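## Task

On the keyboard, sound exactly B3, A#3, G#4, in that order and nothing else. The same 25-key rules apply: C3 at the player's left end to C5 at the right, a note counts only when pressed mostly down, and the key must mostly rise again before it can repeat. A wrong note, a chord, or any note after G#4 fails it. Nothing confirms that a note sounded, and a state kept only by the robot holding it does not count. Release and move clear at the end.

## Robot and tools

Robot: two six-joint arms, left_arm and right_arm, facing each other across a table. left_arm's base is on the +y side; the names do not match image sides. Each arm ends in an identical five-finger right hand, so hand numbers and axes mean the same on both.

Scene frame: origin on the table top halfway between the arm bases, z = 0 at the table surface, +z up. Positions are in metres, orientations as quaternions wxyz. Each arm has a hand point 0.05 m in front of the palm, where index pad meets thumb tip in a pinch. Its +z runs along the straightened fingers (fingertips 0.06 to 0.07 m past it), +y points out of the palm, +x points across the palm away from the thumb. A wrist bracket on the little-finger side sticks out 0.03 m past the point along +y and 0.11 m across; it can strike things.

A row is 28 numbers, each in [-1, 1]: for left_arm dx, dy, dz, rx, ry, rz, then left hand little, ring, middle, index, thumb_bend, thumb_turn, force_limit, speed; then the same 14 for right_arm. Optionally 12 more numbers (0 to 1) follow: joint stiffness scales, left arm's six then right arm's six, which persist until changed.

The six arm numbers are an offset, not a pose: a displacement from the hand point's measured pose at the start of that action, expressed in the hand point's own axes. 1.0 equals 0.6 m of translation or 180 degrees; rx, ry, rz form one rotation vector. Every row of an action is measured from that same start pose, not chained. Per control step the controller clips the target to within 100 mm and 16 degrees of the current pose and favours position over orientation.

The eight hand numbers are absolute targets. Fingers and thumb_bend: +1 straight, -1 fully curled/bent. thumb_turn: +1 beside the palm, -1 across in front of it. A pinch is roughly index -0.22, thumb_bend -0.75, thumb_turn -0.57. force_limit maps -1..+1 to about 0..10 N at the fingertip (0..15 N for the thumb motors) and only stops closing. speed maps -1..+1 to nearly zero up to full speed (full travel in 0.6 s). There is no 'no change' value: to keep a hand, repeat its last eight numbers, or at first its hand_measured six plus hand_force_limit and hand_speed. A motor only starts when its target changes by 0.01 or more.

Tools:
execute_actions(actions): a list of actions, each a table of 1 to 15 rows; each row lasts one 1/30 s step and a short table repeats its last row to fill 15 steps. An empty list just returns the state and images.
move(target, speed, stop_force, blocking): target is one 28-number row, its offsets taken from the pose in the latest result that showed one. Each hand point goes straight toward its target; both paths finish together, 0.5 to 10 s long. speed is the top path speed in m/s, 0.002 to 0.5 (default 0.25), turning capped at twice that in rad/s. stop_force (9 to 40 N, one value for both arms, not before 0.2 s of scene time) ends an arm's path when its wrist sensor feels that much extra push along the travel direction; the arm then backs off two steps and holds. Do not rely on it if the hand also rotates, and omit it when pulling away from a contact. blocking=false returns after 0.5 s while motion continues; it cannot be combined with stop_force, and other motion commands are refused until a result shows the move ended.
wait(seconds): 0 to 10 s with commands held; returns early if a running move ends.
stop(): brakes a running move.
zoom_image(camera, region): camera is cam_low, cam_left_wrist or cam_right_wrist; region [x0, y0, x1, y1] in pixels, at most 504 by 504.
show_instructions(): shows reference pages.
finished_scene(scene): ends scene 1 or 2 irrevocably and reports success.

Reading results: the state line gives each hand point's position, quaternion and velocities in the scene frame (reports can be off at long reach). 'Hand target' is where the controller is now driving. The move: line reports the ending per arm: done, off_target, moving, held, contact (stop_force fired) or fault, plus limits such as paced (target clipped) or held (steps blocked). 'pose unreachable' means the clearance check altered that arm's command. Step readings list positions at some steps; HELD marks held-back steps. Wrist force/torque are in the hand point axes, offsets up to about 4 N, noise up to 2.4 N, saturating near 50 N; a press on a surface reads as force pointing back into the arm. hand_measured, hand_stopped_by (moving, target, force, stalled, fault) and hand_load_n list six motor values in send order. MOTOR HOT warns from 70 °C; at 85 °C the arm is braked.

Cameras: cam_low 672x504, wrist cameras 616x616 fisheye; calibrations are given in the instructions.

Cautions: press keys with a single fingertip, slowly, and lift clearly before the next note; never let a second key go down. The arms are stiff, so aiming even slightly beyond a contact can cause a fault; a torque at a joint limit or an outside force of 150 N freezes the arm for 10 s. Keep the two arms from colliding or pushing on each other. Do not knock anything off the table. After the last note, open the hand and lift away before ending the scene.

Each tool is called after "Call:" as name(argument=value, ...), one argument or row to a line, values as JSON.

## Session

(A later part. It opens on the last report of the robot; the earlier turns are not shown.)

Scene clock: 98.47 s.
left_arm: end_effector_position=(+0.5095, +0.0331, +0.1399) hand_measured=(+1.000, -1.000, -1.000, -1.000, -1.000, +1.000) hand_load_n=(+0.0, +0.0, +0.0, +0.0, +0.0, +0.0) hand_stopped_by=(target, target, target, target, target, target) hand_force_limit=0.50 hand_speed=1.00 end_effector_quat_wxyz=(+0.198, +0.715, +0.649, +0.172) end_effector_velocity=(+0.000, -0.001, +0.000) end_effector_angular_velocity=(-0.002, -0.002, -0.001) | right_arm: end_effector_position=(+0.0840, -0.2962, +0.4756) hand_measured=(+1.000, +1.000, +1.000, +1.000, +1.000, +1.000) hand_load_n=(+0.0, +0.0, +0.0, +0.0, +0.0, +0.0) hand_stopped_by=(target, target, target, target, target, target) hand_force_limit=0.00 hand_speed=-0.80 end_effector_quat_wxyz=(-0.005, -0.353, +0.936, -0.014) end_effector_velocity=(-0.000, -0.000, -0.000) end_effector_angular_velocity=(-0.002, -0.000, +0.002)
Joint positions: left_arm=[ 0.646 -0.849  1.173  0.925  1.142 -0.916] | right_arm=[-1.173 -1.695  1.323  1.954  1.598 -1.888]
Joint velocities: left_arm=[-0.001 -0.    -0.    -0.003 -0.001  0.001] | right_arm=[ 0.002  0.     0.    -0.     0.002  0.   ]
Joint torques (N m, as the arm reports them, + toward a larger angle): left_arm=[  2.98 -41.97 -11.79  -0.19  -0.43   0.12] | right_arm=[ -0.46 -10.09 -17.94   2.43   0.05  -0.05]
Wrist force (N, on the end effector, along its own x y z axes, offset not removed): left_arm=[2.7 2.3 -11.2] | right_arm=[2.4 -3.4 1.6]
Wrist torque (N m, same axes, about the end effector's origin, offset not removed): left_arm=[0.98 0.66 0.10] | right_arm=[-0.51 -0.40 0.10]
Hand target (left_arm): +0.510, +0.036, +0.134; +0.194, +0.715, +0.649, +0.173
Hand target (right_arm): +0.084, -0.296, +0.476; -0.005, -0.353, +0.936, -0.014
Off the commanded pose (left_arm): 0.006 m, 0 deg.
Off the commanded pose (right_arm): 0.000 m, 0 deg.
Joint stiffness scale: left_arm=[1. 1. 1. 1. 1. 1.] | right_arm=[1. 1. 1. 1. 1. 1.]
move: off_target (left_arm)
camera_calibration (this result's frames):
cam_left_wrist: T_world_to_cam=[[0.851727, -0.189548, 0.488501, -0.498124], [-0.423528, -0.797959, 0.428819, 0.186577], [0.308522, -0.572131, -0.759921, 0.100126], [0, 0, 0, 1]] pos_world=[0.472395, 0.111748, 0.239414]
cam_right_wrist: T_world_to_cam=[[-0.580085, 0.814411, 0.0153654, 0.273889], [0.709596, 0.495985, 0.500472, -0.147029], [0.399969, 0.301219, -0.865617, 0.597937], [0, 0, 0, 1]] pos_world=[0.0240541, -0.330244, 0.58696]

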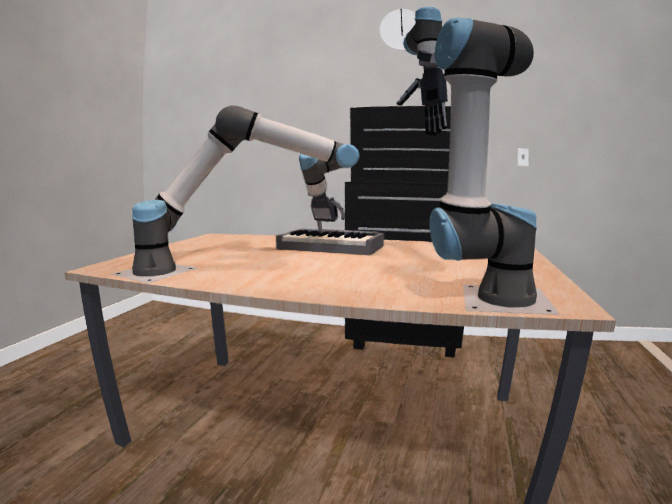

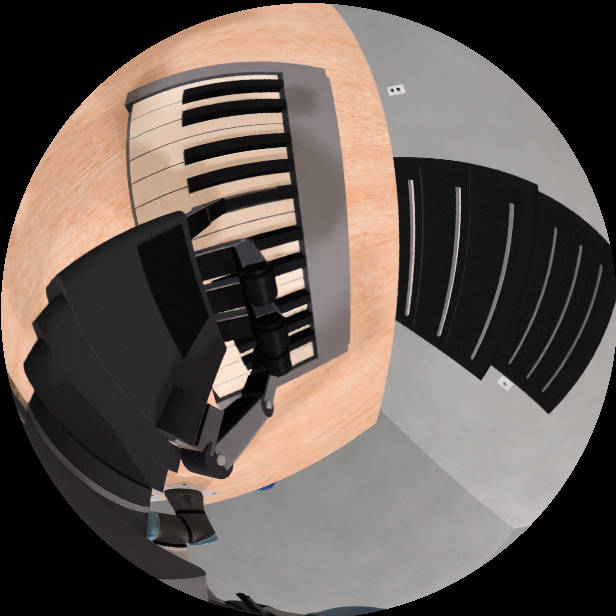

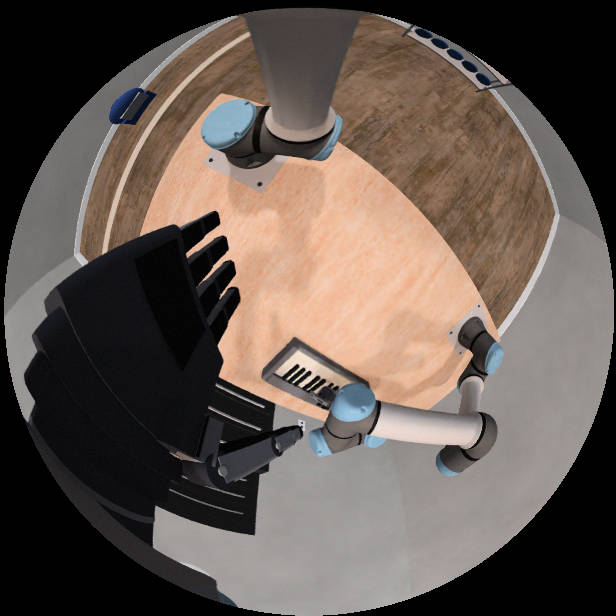

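Call:
move(
  target=[0,0.019,-0.033,0.003,0,0,1,-1,-1,-1,-1,1,0.5,1,0,0,0,0,0,0,1,1,1,1,1,1,0,-0.8],
  speed=0.1,
)

Call:
move(
  target=[-0.231,0,0,0,0,0,1,-1,-1,-1,-1,1,0.5,1,0,0,0,0,0,0,1,1,1,1,1,1,0,-0.8],
  speed=0.15,
)

Call:
zoom_image(
  camera="cam_left_wrist",
  region=[130, 140, 310, 280],
)

Scene clock: 110.70 s.
left_arm: end_effector_position=(+0.5080, +0.0326, +0.1600) hand_measured=(+1.000, -1.000, -1.000, -1.000, -1.000, +1.000) hand_load_n=(+0.0, +0.0, +0.0, +0.0, +0.0, +0.0) hand_stopped_by=(target, target, target, target, target, target) hand_force_limit=0.50 hand_speed=1.00 end_effector_quat_wxyz=(+0.193, +0.717, +0.648, +0.170) end_effector_velocity=(-0.001, +0.001, +0.001) end_effector_angular_velocity=(+0.008, +0.004, +0.000) | right_arm: end_effector_position=(+0.0840, -0.2962, +0.4756) hand_measured=(+1.000, +1.000, +1.000, +1.000, +1.000, +1.000) hand_load_n=(+0.0, +0.0, +0.0, +0.0, +0.0, +0.0) hand_stopped_by=(target, target, target, target, target, target) hand_force_limit=0.00 hand_speed=-0.80 end_effector_quat_wxyz=(-0.005, -0.353, +0.936, -0.014) end_effector_velocity=(-0.000, +0.000, -0.000) end_effector_angular_velocity=(-0.000, -0.001, +0.003)
Joint positions: left_arm=[ 0.646 -0.862  1.139  0.98   1.149 -0.916] | right_arm=[-1.173 -1.695  1.323  1.954  1.598 -1.888]
Joint velocities: left_arm=[ 0.     0.    -0.004  0.013 -0.    -0.   ] | right_arm=[ 0.002 -0.     0.    -0.001  0.    -0.   ]
Joint torques (N m, as the arm reports them, + toward a larger angle): left_arm=[  3.15 -48.42 -19.39   2.09  -0.49  -0.33] | right_arm=[ -0.56 -10.03 -18.11   2.32   0.06  -0.03]
Wrist force (N, on the end effector, along its own x y z axes, offset not removed): left_arm=[0.9 0.2 1.4] | right_arm=[0.4 -1.3 -0.6]
Wrist torque (N m, same axes, about the end effector's origin, offset not removed): left_arm=[0.06 0.16 -0.28] | right_arm=[-0.08 -0.02 0.07]
Hand target (left_arm): +0.509, +0.033, +0.163; +0.194, +0.715, +0.649, +0.169
Hand target (right_arm): +0.084, -0.296, +0.476; -0.005, -0.353, +0.936, -0.014
Off the commanded pose (left_arm): 0.003 m, 0 deg.
Off the commanded pose (right_arm): 0.000 m, 0 deg.
Joint stiffness scale: left_arm=[1. 1. 1. 1. 1. 1.] | right_arm=[1. 1. 1. 1. 1. 1.]
move: done
camera_calibration (this result's frames):
cam_left_wrist: T_world_to_cam=[[0.856126, -0.193611, 0.479128, -0.50736], [-0.421154, -0.798692, 0.429792, 0.175541], [0.299463, -0.569742, -0.765321, 0.120934], [0, 0, 0, 1]] pos_world=[0.472078, 0.110874, 0.260197]
cam_right_wrist: T_world_to_cam=[[-0.580085, 0.814411, 0.0153656, 0.273889], [0.709596, 0.495985, 0.500471, -0.147029], [0.399968, 0.301219, -0.865617, 0.597937], [0, 0, 0, 1]] pos_world=[0.024054, -0.330244, 0.58696]

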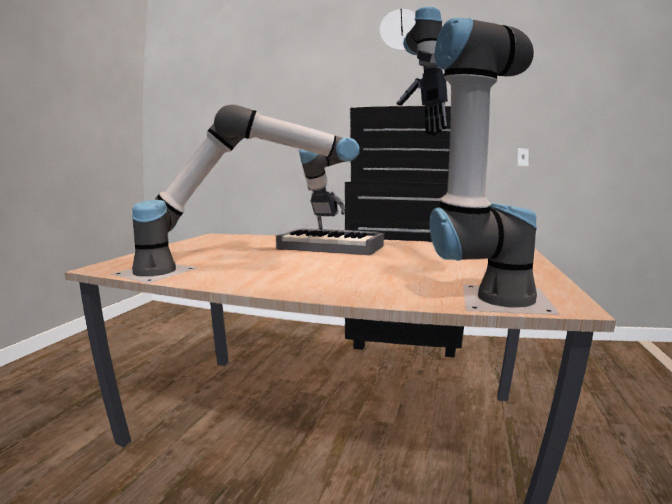

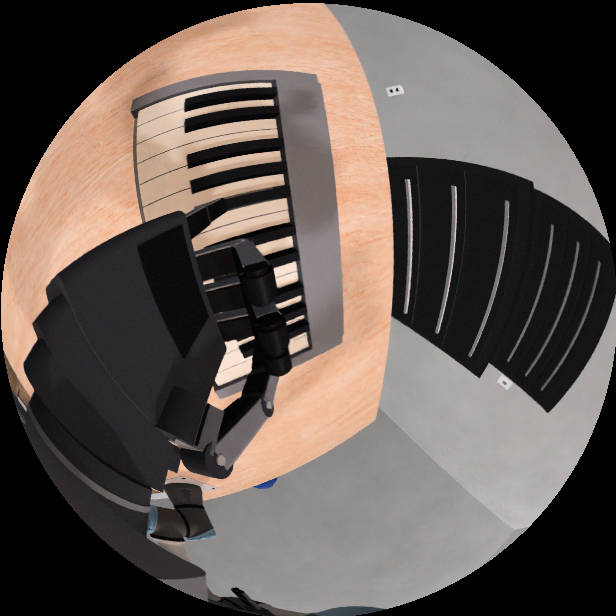

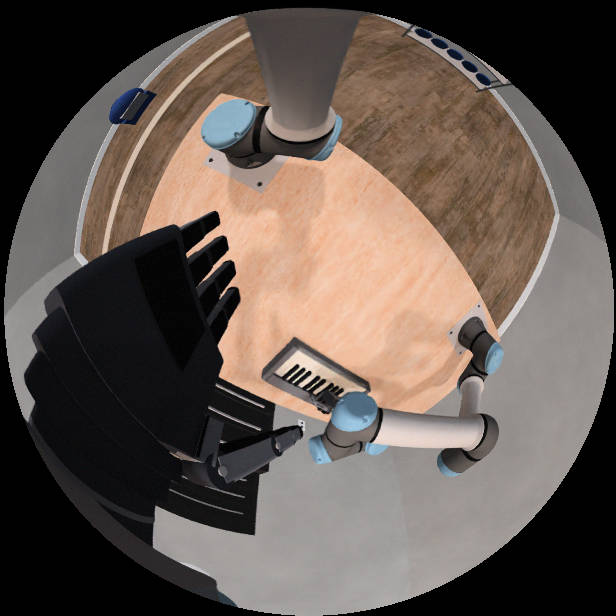

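Scene clock: 112.30 s.
left_arm: end_effector_position=(+0.4950, -0.1042, +0.1620) hand_measured=(+1.000, -1.000, -1.000, -1.000, -1.000, +1.000) hand_load_n=(+0.0, +0.0, +0.0, +0.0, +0.0, +0.0) hand_stopped_by=(target, target, target, target, target, target) hand_force_limit=0.50 hand_speed=1.00 end_effector_quat_wxyz=(+0.195, +0.716, +0.648, +0.169) end_effector_velocity=(+0.000, -0.000, +0.002) end_effector_angular_velocity=(+0.017, +0.010, +0.009) | right_arm: end_effector_position=(+0.0840, -0.2962, +0.4756) hand_measured=(+1.000, +1.000, +1.000, +1.000, +1.000, +1.000) hand_load_n=(+0.0, +0.0, +0.0, +0.0, +0.0, +0.0) hand_stopped_by=(target, target, target, target, target, target) hand_force_limit=0.00 hand_speed=-0.80 end_effector_quat_wxyz=(-0.005, -0.353, +0.936, -0.014) end_effector_velocity=(-0.000, -0.000, -0.000) end_effector_angular_velocity=(-0.001, +0.000, +0.000)
Joint positions: left_arm=[ 0.533 -0.533  0.542  1.294  1.116 -1.035] | right_arm=[-1.173 -1.695  1.323  1.954  1.598 -1.888]
Joint velocities: left_arm=[-0.001  0.027 -0.057  0.054  0.    -0.011] | right_arm=[ 0.001 -0.     0.001 -0.     0.001  0.001]
Joint torques (N m, as the arm reports them, + toward a larger angle): left_arm=[ -2.3  -53.5  -23.85   2.28  -0.96  -0.78] | right_arm=[ -0.81  -8.61 -17.75   2.48   0.11  -0.05]
Wrist force (N, on the end effector, along its own x y z axes, offset not removed): left_arm=[-0.4 1.9 0.3] | right_arm=[1.8 -1.7 -2.5]
Wrist torque (N m, same axes, about the end effector's origin, offset not removed): left_arm=[0.19 0.27 -0.23] | right_arm=[-0.07 -0.19 0.27]
Hand target (left_arm): +0.494, -0.105, +0.161; +0.193, +0.717, +0.648, +0.170
Hand target (right_arm): +0.084, -0.296, +0.476; -0.005, -0.353, +0.936, -0.014
Off the commanded pose (left_arm): 0.002 m, 0 deg.
Off the commanded pose (right_arm): 0.000 m, 0 deg.
Joint stiffness scale: left_arm=[1. 1. 1. 1. 1. 1.] | right_arm=[1. 1. 1. 1. 1. 1.]
move: done
camera_calibration (this result's frames):
cam_left_wrist: T_world_to_cam=[[0.854965, -0.192329, 0.48171, -0.523388], [-0.422603, -0.796765, 0.431941, 0.0605602], [0.300735, -0.572866, -0.762485, 0.0470591], [0, 0, 0, 1]] pos_world=[0.458919, -0.0254517, 0.261845]
cam_right_wrist: T_world_to_cam=[[-0.580085, 0.814411, 0.0153656, 0.273889], [0.709596, 0.495985, 0.500472, -0.147029], [0.399969, 0.301219, -0.865617, 0.597937], [0, 0, 0, 1]] pos_world=[0.0240541, -0.330244, 0.58696]

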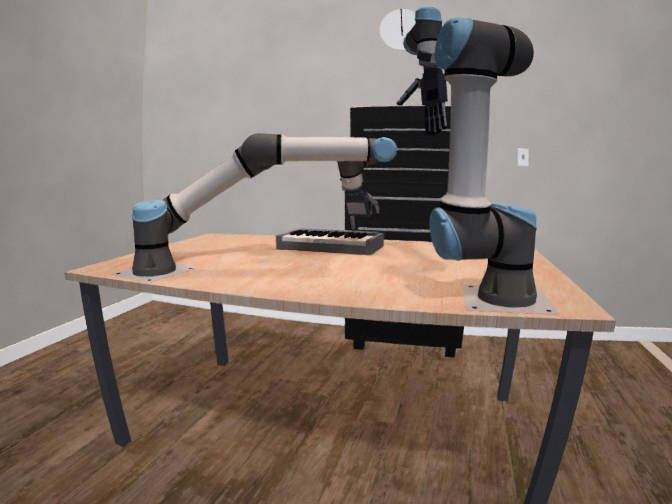

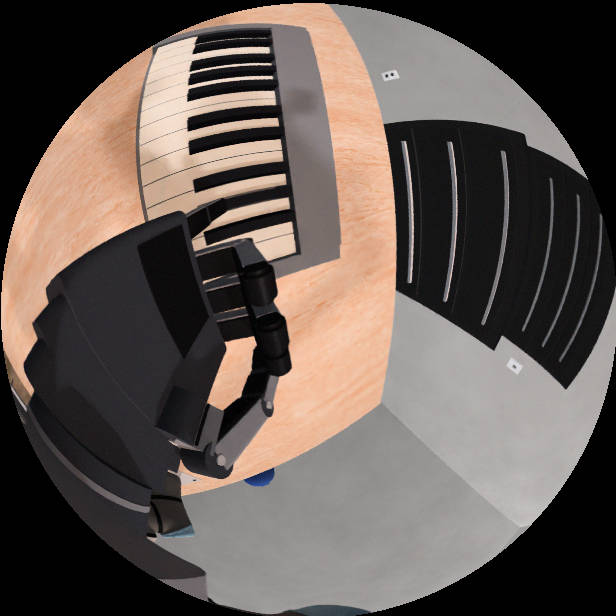

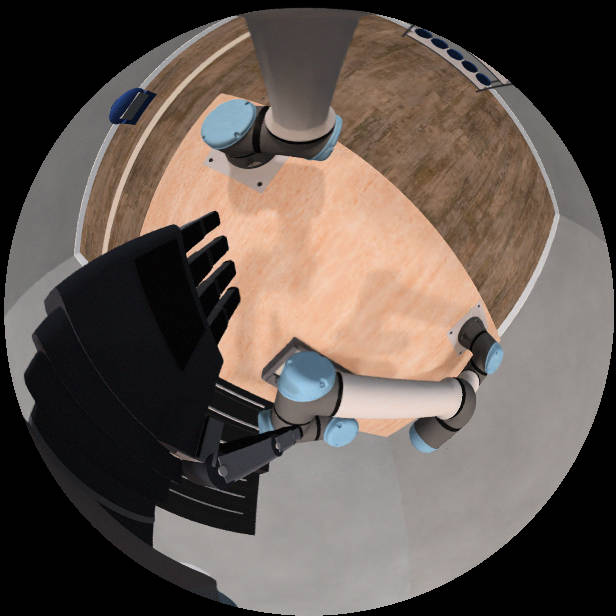

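Region (130, 140, 310, 280) of cam_left_wrist's 616x616 image, scaled by 2.800, with more detail than that image has.

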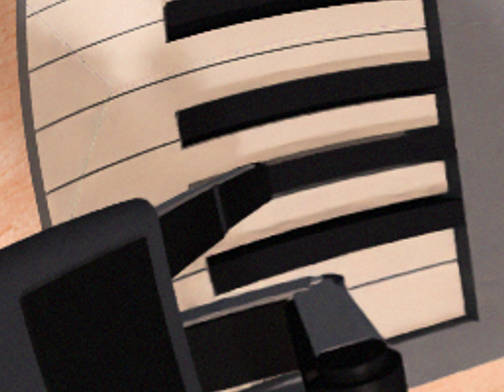

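Call:
move(
  target=[0.005,-0.0175,0.044,0,0,0,1,-1,-1,-1,-1,1,0.5,1,0,0,0,0,0,0,1,1,1,1,1,1,0,-0.8],
  speed=0.02,
  stop_force=10,
)

Call:
zoom_image(
  camera="cam_left_wrist",
  region=[130, 140, 310, 280],
)

Scene clock: 122.07 s.
left_arm: end_effector_position=(+0.4971, -0.1040, +0.1403) hand_measured=(+1.000, -1.000, -1.000, -1.000, -1.000, +1.000) hand_load_n=(+0.0, +0.0, +0.0, +0.0, +0.0, +0.0) hand_stopped_by=(target, target, target, target, target, target) hand_force_limit=0.50 hand_speed=1.00 end_effector_quat_wxyz=(+0.197, +0.716, +0.648, +0.168) end_effector_velocity=(-0.000, +0.001, +0.001) end_effector_angular_velocity=(+0.004, +0.002, -0.000) | right_arm: end_effector_position=(+0.0840, -0.2962, +0.4756) hand_measured=(+1.000, +1.000, +1.000, +1.000, +1.000, +1.000) hand_load_n=(+0.0, +0.0, +0.0, +0.0, +0.0, +0.0) hand_stopped_by=(target, target, target, target, target, target) hand_force_limit=0.00 hand_speed=-0.80 end_effector_quat_wxyz=(-0.005, -0.353, +0.936, -0.014) end_effector_velocity=(+0.000, -0.000, -0.000) end_effector_angular_velocity=(-0.000, -0.000, +0.000)
Joint positions: left_arm=[ 0.536 -0.53   0.592  1.234  1.117 -1.029] | right_arm=[-1.173 -1.695  1.323  1.954  1.598 -1.888]
Joint velocities: left_arm=[-0.    -0.    -0.002  0.007  0.    -0.   ] | right_arm=[-0.001 -0.     0.    -0.     0.    -0.001]
Joint torques (N m, as the arm reports them, + toward a larger angle): left_arm=[  1.15 -54.88 -18.7    1.53  -0.73  -0.19] | right_arm=[  0.1  -10.51 -18.39   2.33   0.03  -0.01]
Wrist force (N, on the end effector, along its own x y z axes, offset not removed): left_arm=[-0.8 -1.2 -8.1] | right_arm=[4.5 -2.1 0.2]
Wrist torque (N m, same axes, about the end effector's origin, offset not removed): left_arm=[0.17 0.57 -0.42] | right_arm=[-0.30 -0.60 0.38]
Hand target (left_arm): +0.497, -0.104, +0.140; +0.197, +0.716, +0.648, +0.169
Hand target (right_arm): +0.084, -0.296, +0.476; -0.005, -0.353, +0.936, -0.014
Off the commanded pose (left_arm): 0.007 m, 0 deg.
Off the commanded pose (right_arm): 0.000 m, 0 deg.
Joint stiffness scale: left_arm=[1. 1. 1. 1. 1. 1.] | right_arm=[1. 1. 1. 1. 1. 1.]
move: contact (left_arm)
camera_calibration (this result's frames):
cam_left_wrist: T_world_to_cam=[[0.853644, -0.192479, 0.483987, -0.514349], [-0.425146, -0.794305, 0.433971, 0.0722559], [0.300903, -0.576222, -0.759885, 0.0291513], [0, 0, 0, 1]] pos_world=[0.461018, -0.0248107, 0.239733]
cam_right_wrist: T_world_to_cam=[[-0.580085, 0.814411, 0.0153654, 0.273889], [0.709596, 0.495985, 0.500471, -0.147029], [0.399969, 0.301219, -0.865617, 0.597937], [0, 0, 0, 1]] pos_world=[0.024054, -0.330244, 0.58696]

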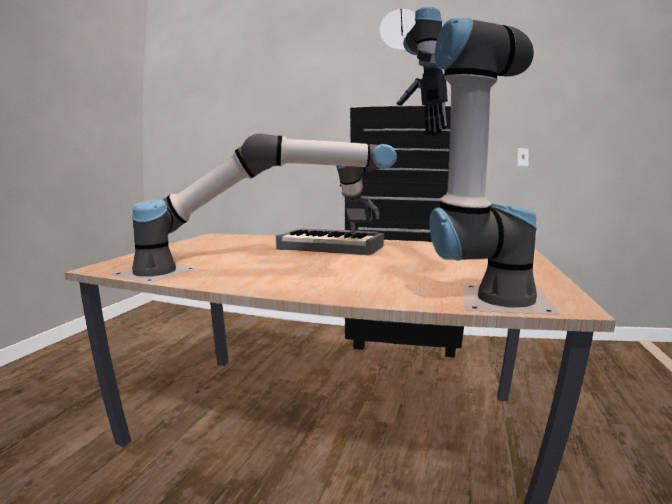

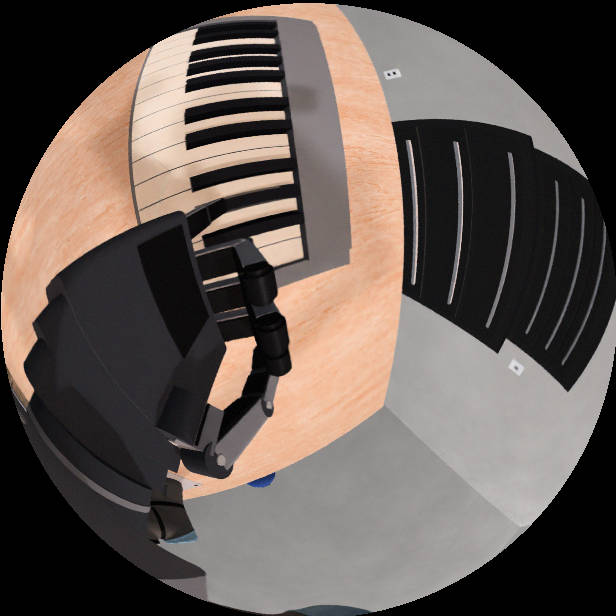

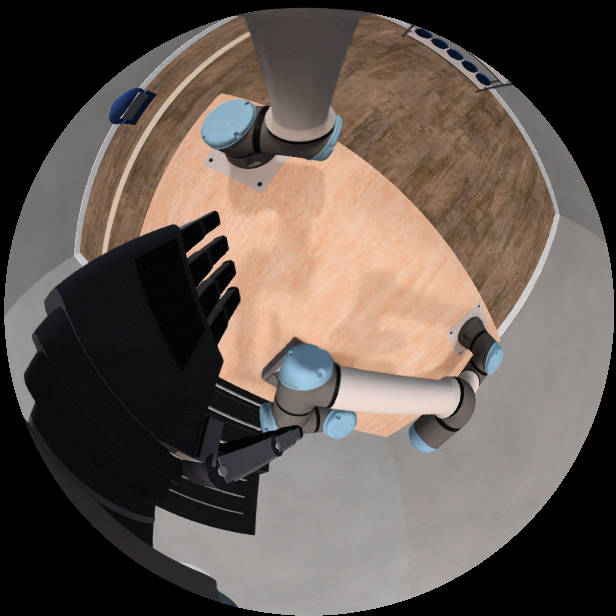

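Region (130, 140, 310, 280) of cam_left_wrist's 616x616 image, scaled by 2.800, with more detail than that image has.

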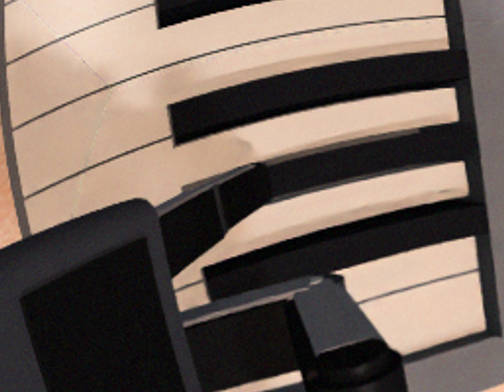

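Call:
move(
  target=[0,0.025,-0.045,0,0,0,1,-1,-1,-1,-1,1,0.5,1,0,0,0,0,0,0,1,1,1,1,1,1,0,-0.8],
  speed=0.12,
)

Call:
move(
  target=[0.3,0.03,-0.2,0,0,0,1,-1,-1,-1,-1,1,0.5,1,0,0,0,0,0,0,1,1,1,1,1,1,0,-0.8],
  speed=0.35,
)

Call:
finished_scene(
  scene=2,
)

Scene clock: 131.27 s.
left_arm: end_effector_position=(+0.4967, -0.1030, +0.1694) hand_measured=(+1.000, -1.000, -1.000, -1.000, -1.000, +1.000) hand_load_n=(+0.0, +0.0, +0.0, +0.0, +0.0, +0.0) hand_stopped_by=(target, target, target, target, target, target) hand_force_limit=0.50 hand_speed=1.00 end_effector_quat_wxyz=(+0.197, +0.717, +0.648, +0.169) end_effector_velocity=(-0.000, +0.001, +0.003) end_effector_angular_velocity=(+0.004, +0.002, +0.000) | right_arm: end_effector_position=(+0.0840, -0.2962, +0.4756) hand_measured=(+1.000, +1.000, +1.000, +1.000, +1.000, +1.000) hand_load_n=(+0.0, +0.0, +0.0, +0.0, +0.0, +0.0) hand_stopped_by=(target, target, target, target, target, target) hand_force_limit=0.00 hand_speed=-0.80 end_effector_quat_wxyz=(-0.005, -0.353, +0.936, -0.014) end_effector_velocity=(+0.000, -0.001, +0.000) end_effector_angular_velocity=(-0.002, -0.001, -0.000)
Joint positions: left_arm=[ 0.536 -0.537  0.531  1.304  1.117 -1.029] | right_arm=[-1.173 -1.695  1.323  1.954  1.598 -1.888]
Joint velocities: left_arm=[ 0.    -0.    -0.008  0.012  0.     0.   ] | right_arm=[-0.    -0.    -0.001  0.001  0.002 -0.   ]
Joint torques (N m, as the arm reports them, + toward a larger angle): left_arm=[ -0.55 -58.15 -20.78   2.4   -0.84  -0.43] | right_arm=[  0.01  -9.34 -17.89   2.4    0.06  -0.02]
Wrist force (N, on the end effector, along its own x y z axes, offset not removed): left_arm=[-2.2 1.0 1.3] | right_arm=[1.7 -0.6 -0.8]
Wrist torque (N m, same axes, about the end effector's origin, offset not removed): left_arm=[0.06 0.58 -0.46] | right_arm=[0.09 -0.14 0.25]
Hand target (left_arm): +0.497, -0.103, +0.171; +0.197, +0.716, +0.648, +0.168
Hand target (right_arm): +0.084, -0.296, +0.476; -0.005, -0.353, +0.936, -0.014
Off the commanded pose (left_arm): 0.002 m, 0 deg.
Off the commanded pose (right_arm): 0.000 m, 0 deg.
Joint stiffness scale: left_arm=[1. 1. 1. 1. 1. 1.] | right_arm=[1. 1. 1. 1. 1. 1.]
move: done
camera_calibration (this result's frames):
cam_left_wrist: T_world_to_cam=[[0.853922, -0.193246, 0.48319, -0.528027], [-0.424885, -0.795015, 0.432925, 0.0602009], [0.300482, -0.574985, -0.760988, 0.0524619], [0, 0, 0, 1]] pos_world=[0.460709, -0.0240136, 0.268998]
cam_right_wrist: T_world_to_cam=[[-0.580085, 0.814411, 0.0153654, 0.273889], [0.709596, 0.495985, 0.500471, -0.147029], [0.399969, 0.301219, -0.865617, 0.597937], [0, 0, 0, 1]] pos_world=[0.024054, -0.330244, 0.58696]

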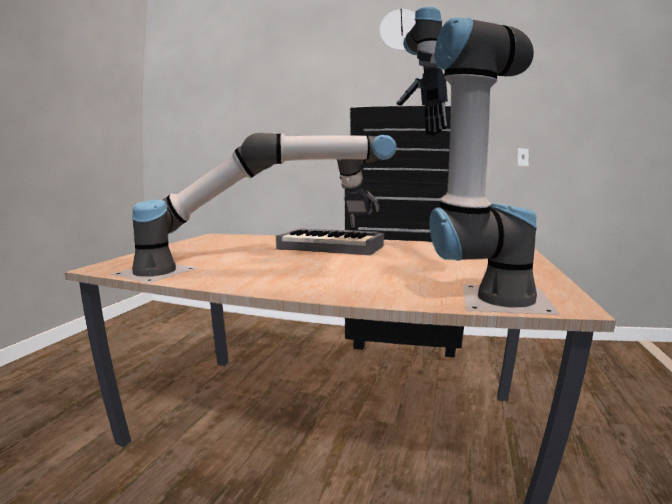

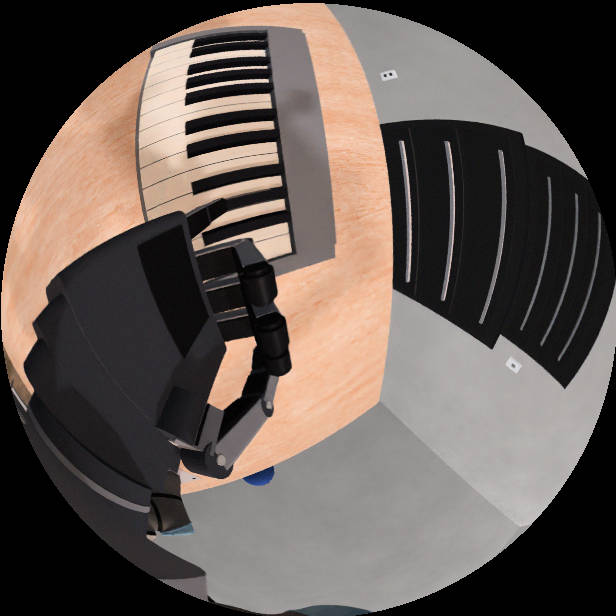

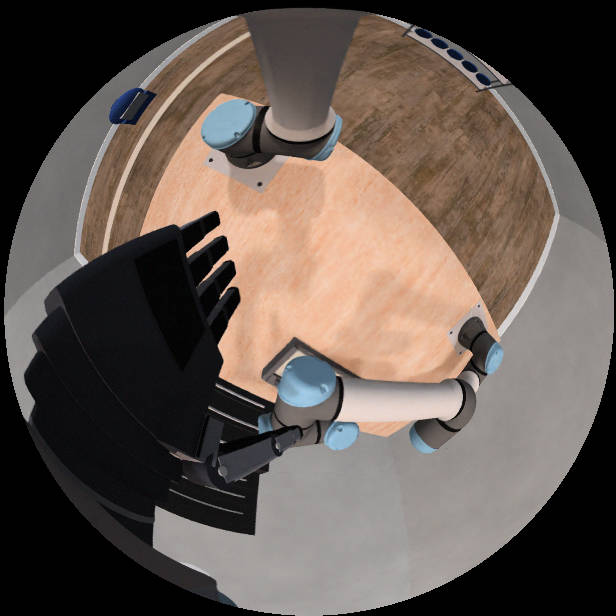

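Scene clock: 132.63 s.
left_arm: end_effector_position=(+0.4707, +0.0801, +0.2789) hand_measured=(+1.000, -1.000, -1.000, -1.000, -1.000, +1.000) hand_load_n=(+0.0, +0.0, +0.0, +0.0, +0.0, +0.0) hand_stopped_by=(target, target, target, target, target, target) hand_force_limit=0.50 hand_speed=1.00 end_effector_quat_wxyz=(+0.196, +0.717, +0.647, +0.169) end_effector_velocity=(-0.001, +0.001, +0.002) end_effector_angular_velocity=(-0.009, -0.006, -0.008) | right_arm: end_effector_position=(+0.0840, -0.2962, +0.4756) hand_measured=(+1.000, +1.000, +1.000, +1.000, +1.000, +1.000) hand_load_n=(+0.0, +0.0, +0.0, +0.0, +0.0, +0.0) hand_stopped_by=(target, target, target, target, target, target) hand_force_limit=0.00 hand_speed=-0.80 end_effector_quat_wxyz=(-0.005, -0.353, +0.936, -0.014) end_effector_velocity=(+0.000, -0.000, +0.000) end_effector_angular_velocity=(+0.000, -0.001, -0.000)
Joint positions: left_arm=[ 0.625 -1.079  1.185  1.155  1.143 -0.934] | right_arm=[-1.173 -1.695  1.323  1.954  1.598 -1.888]
Joint velocities: left_arm=[ 0.    -0.013  0.015 -0.016  0.002  0.009] | right_arm=[-0.001 -0.    -0.001 -0.     0.    -0.001]
Joint torques (N m, as the arm reports them, + toward a larger angle): left_arm=[  2.84 -44.37 -19.05   1.14  -0.43   0.43] | right_arm=[ -0.94  -9.85 -18.1    2.29   0.18  -0.05]
Wrist force (N, on the end effector, along its own x y z axes, offset not removed): left_arm=[0.5 1.0 -0.8] | right_arm=[3.1 -2.5 -2.5]
Wrist torque (N m, same axes, about the end effector's origin, offset not removed): left_arm=[0.32 0.19 -0.33] | right_arm=[-0.16 -0.25 0.16]
Hand target (left_arm): +0.471, +0.082, +0.280; +0.197, +0.717, +0.648, +0.169
Hand target (right_arm): +0.084, -0.296, +0.476; -0.005, -0.353, +0.936, -0.014
Off the commanded pose (left_arm): 0.002 m, 0 deg.
Off the commanded pose (right_arm): 0.000 m, 0 deg.
Joint stiffness scale: left_arm=[1. 1. 1. 1. 1. 1.] | right_arm=[1. 1. 1. 1. 1. 1.]
move: done
camera_calibration (this result's frames):
cam_left_wrist: T_world_to_cam=[[0.854404, -0.194354, 0.481892, -0.523136], [-0.424495, -0.795927, 0.43163, 0.147587], [0.299662, -0.573347, -0.762545, 0.249581], [0, 0, 0, 1]] pos_world=[0.434829, 0.158892, 0.378709]
cam_right_wrist: T_world_to_cam=[[-0.580085, 0.814411, 0.0153656, 0.273889], [0.709596, 0.495985, 0.500472, -0.147029], [0.399969, 0.301219, -0.865617, 0.597937], [0, 0, 0, 1]] pos_world=[0.0240541, -0.330244, 0.58696]

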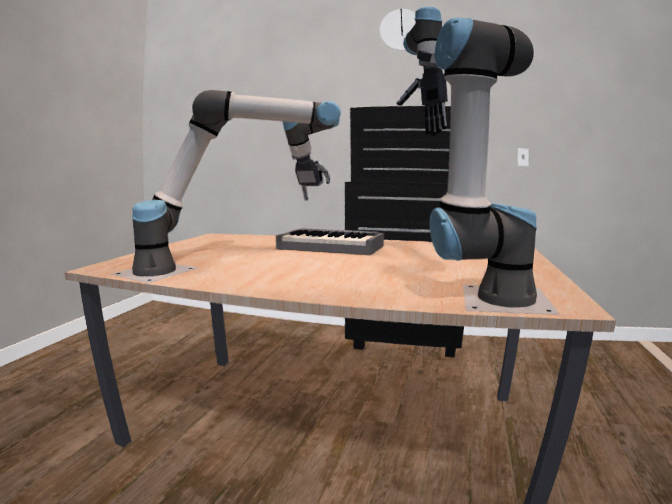

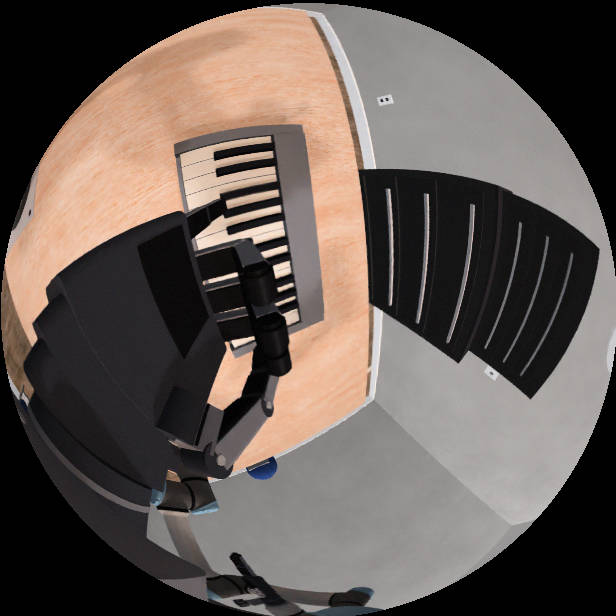

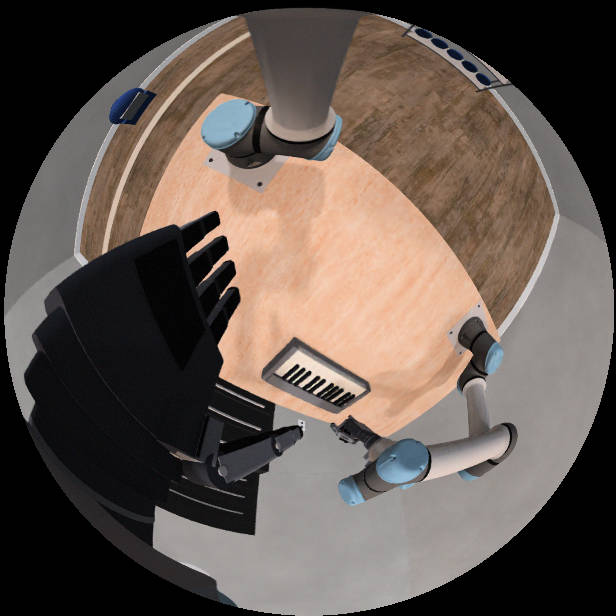

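The scene is finished: the task was done.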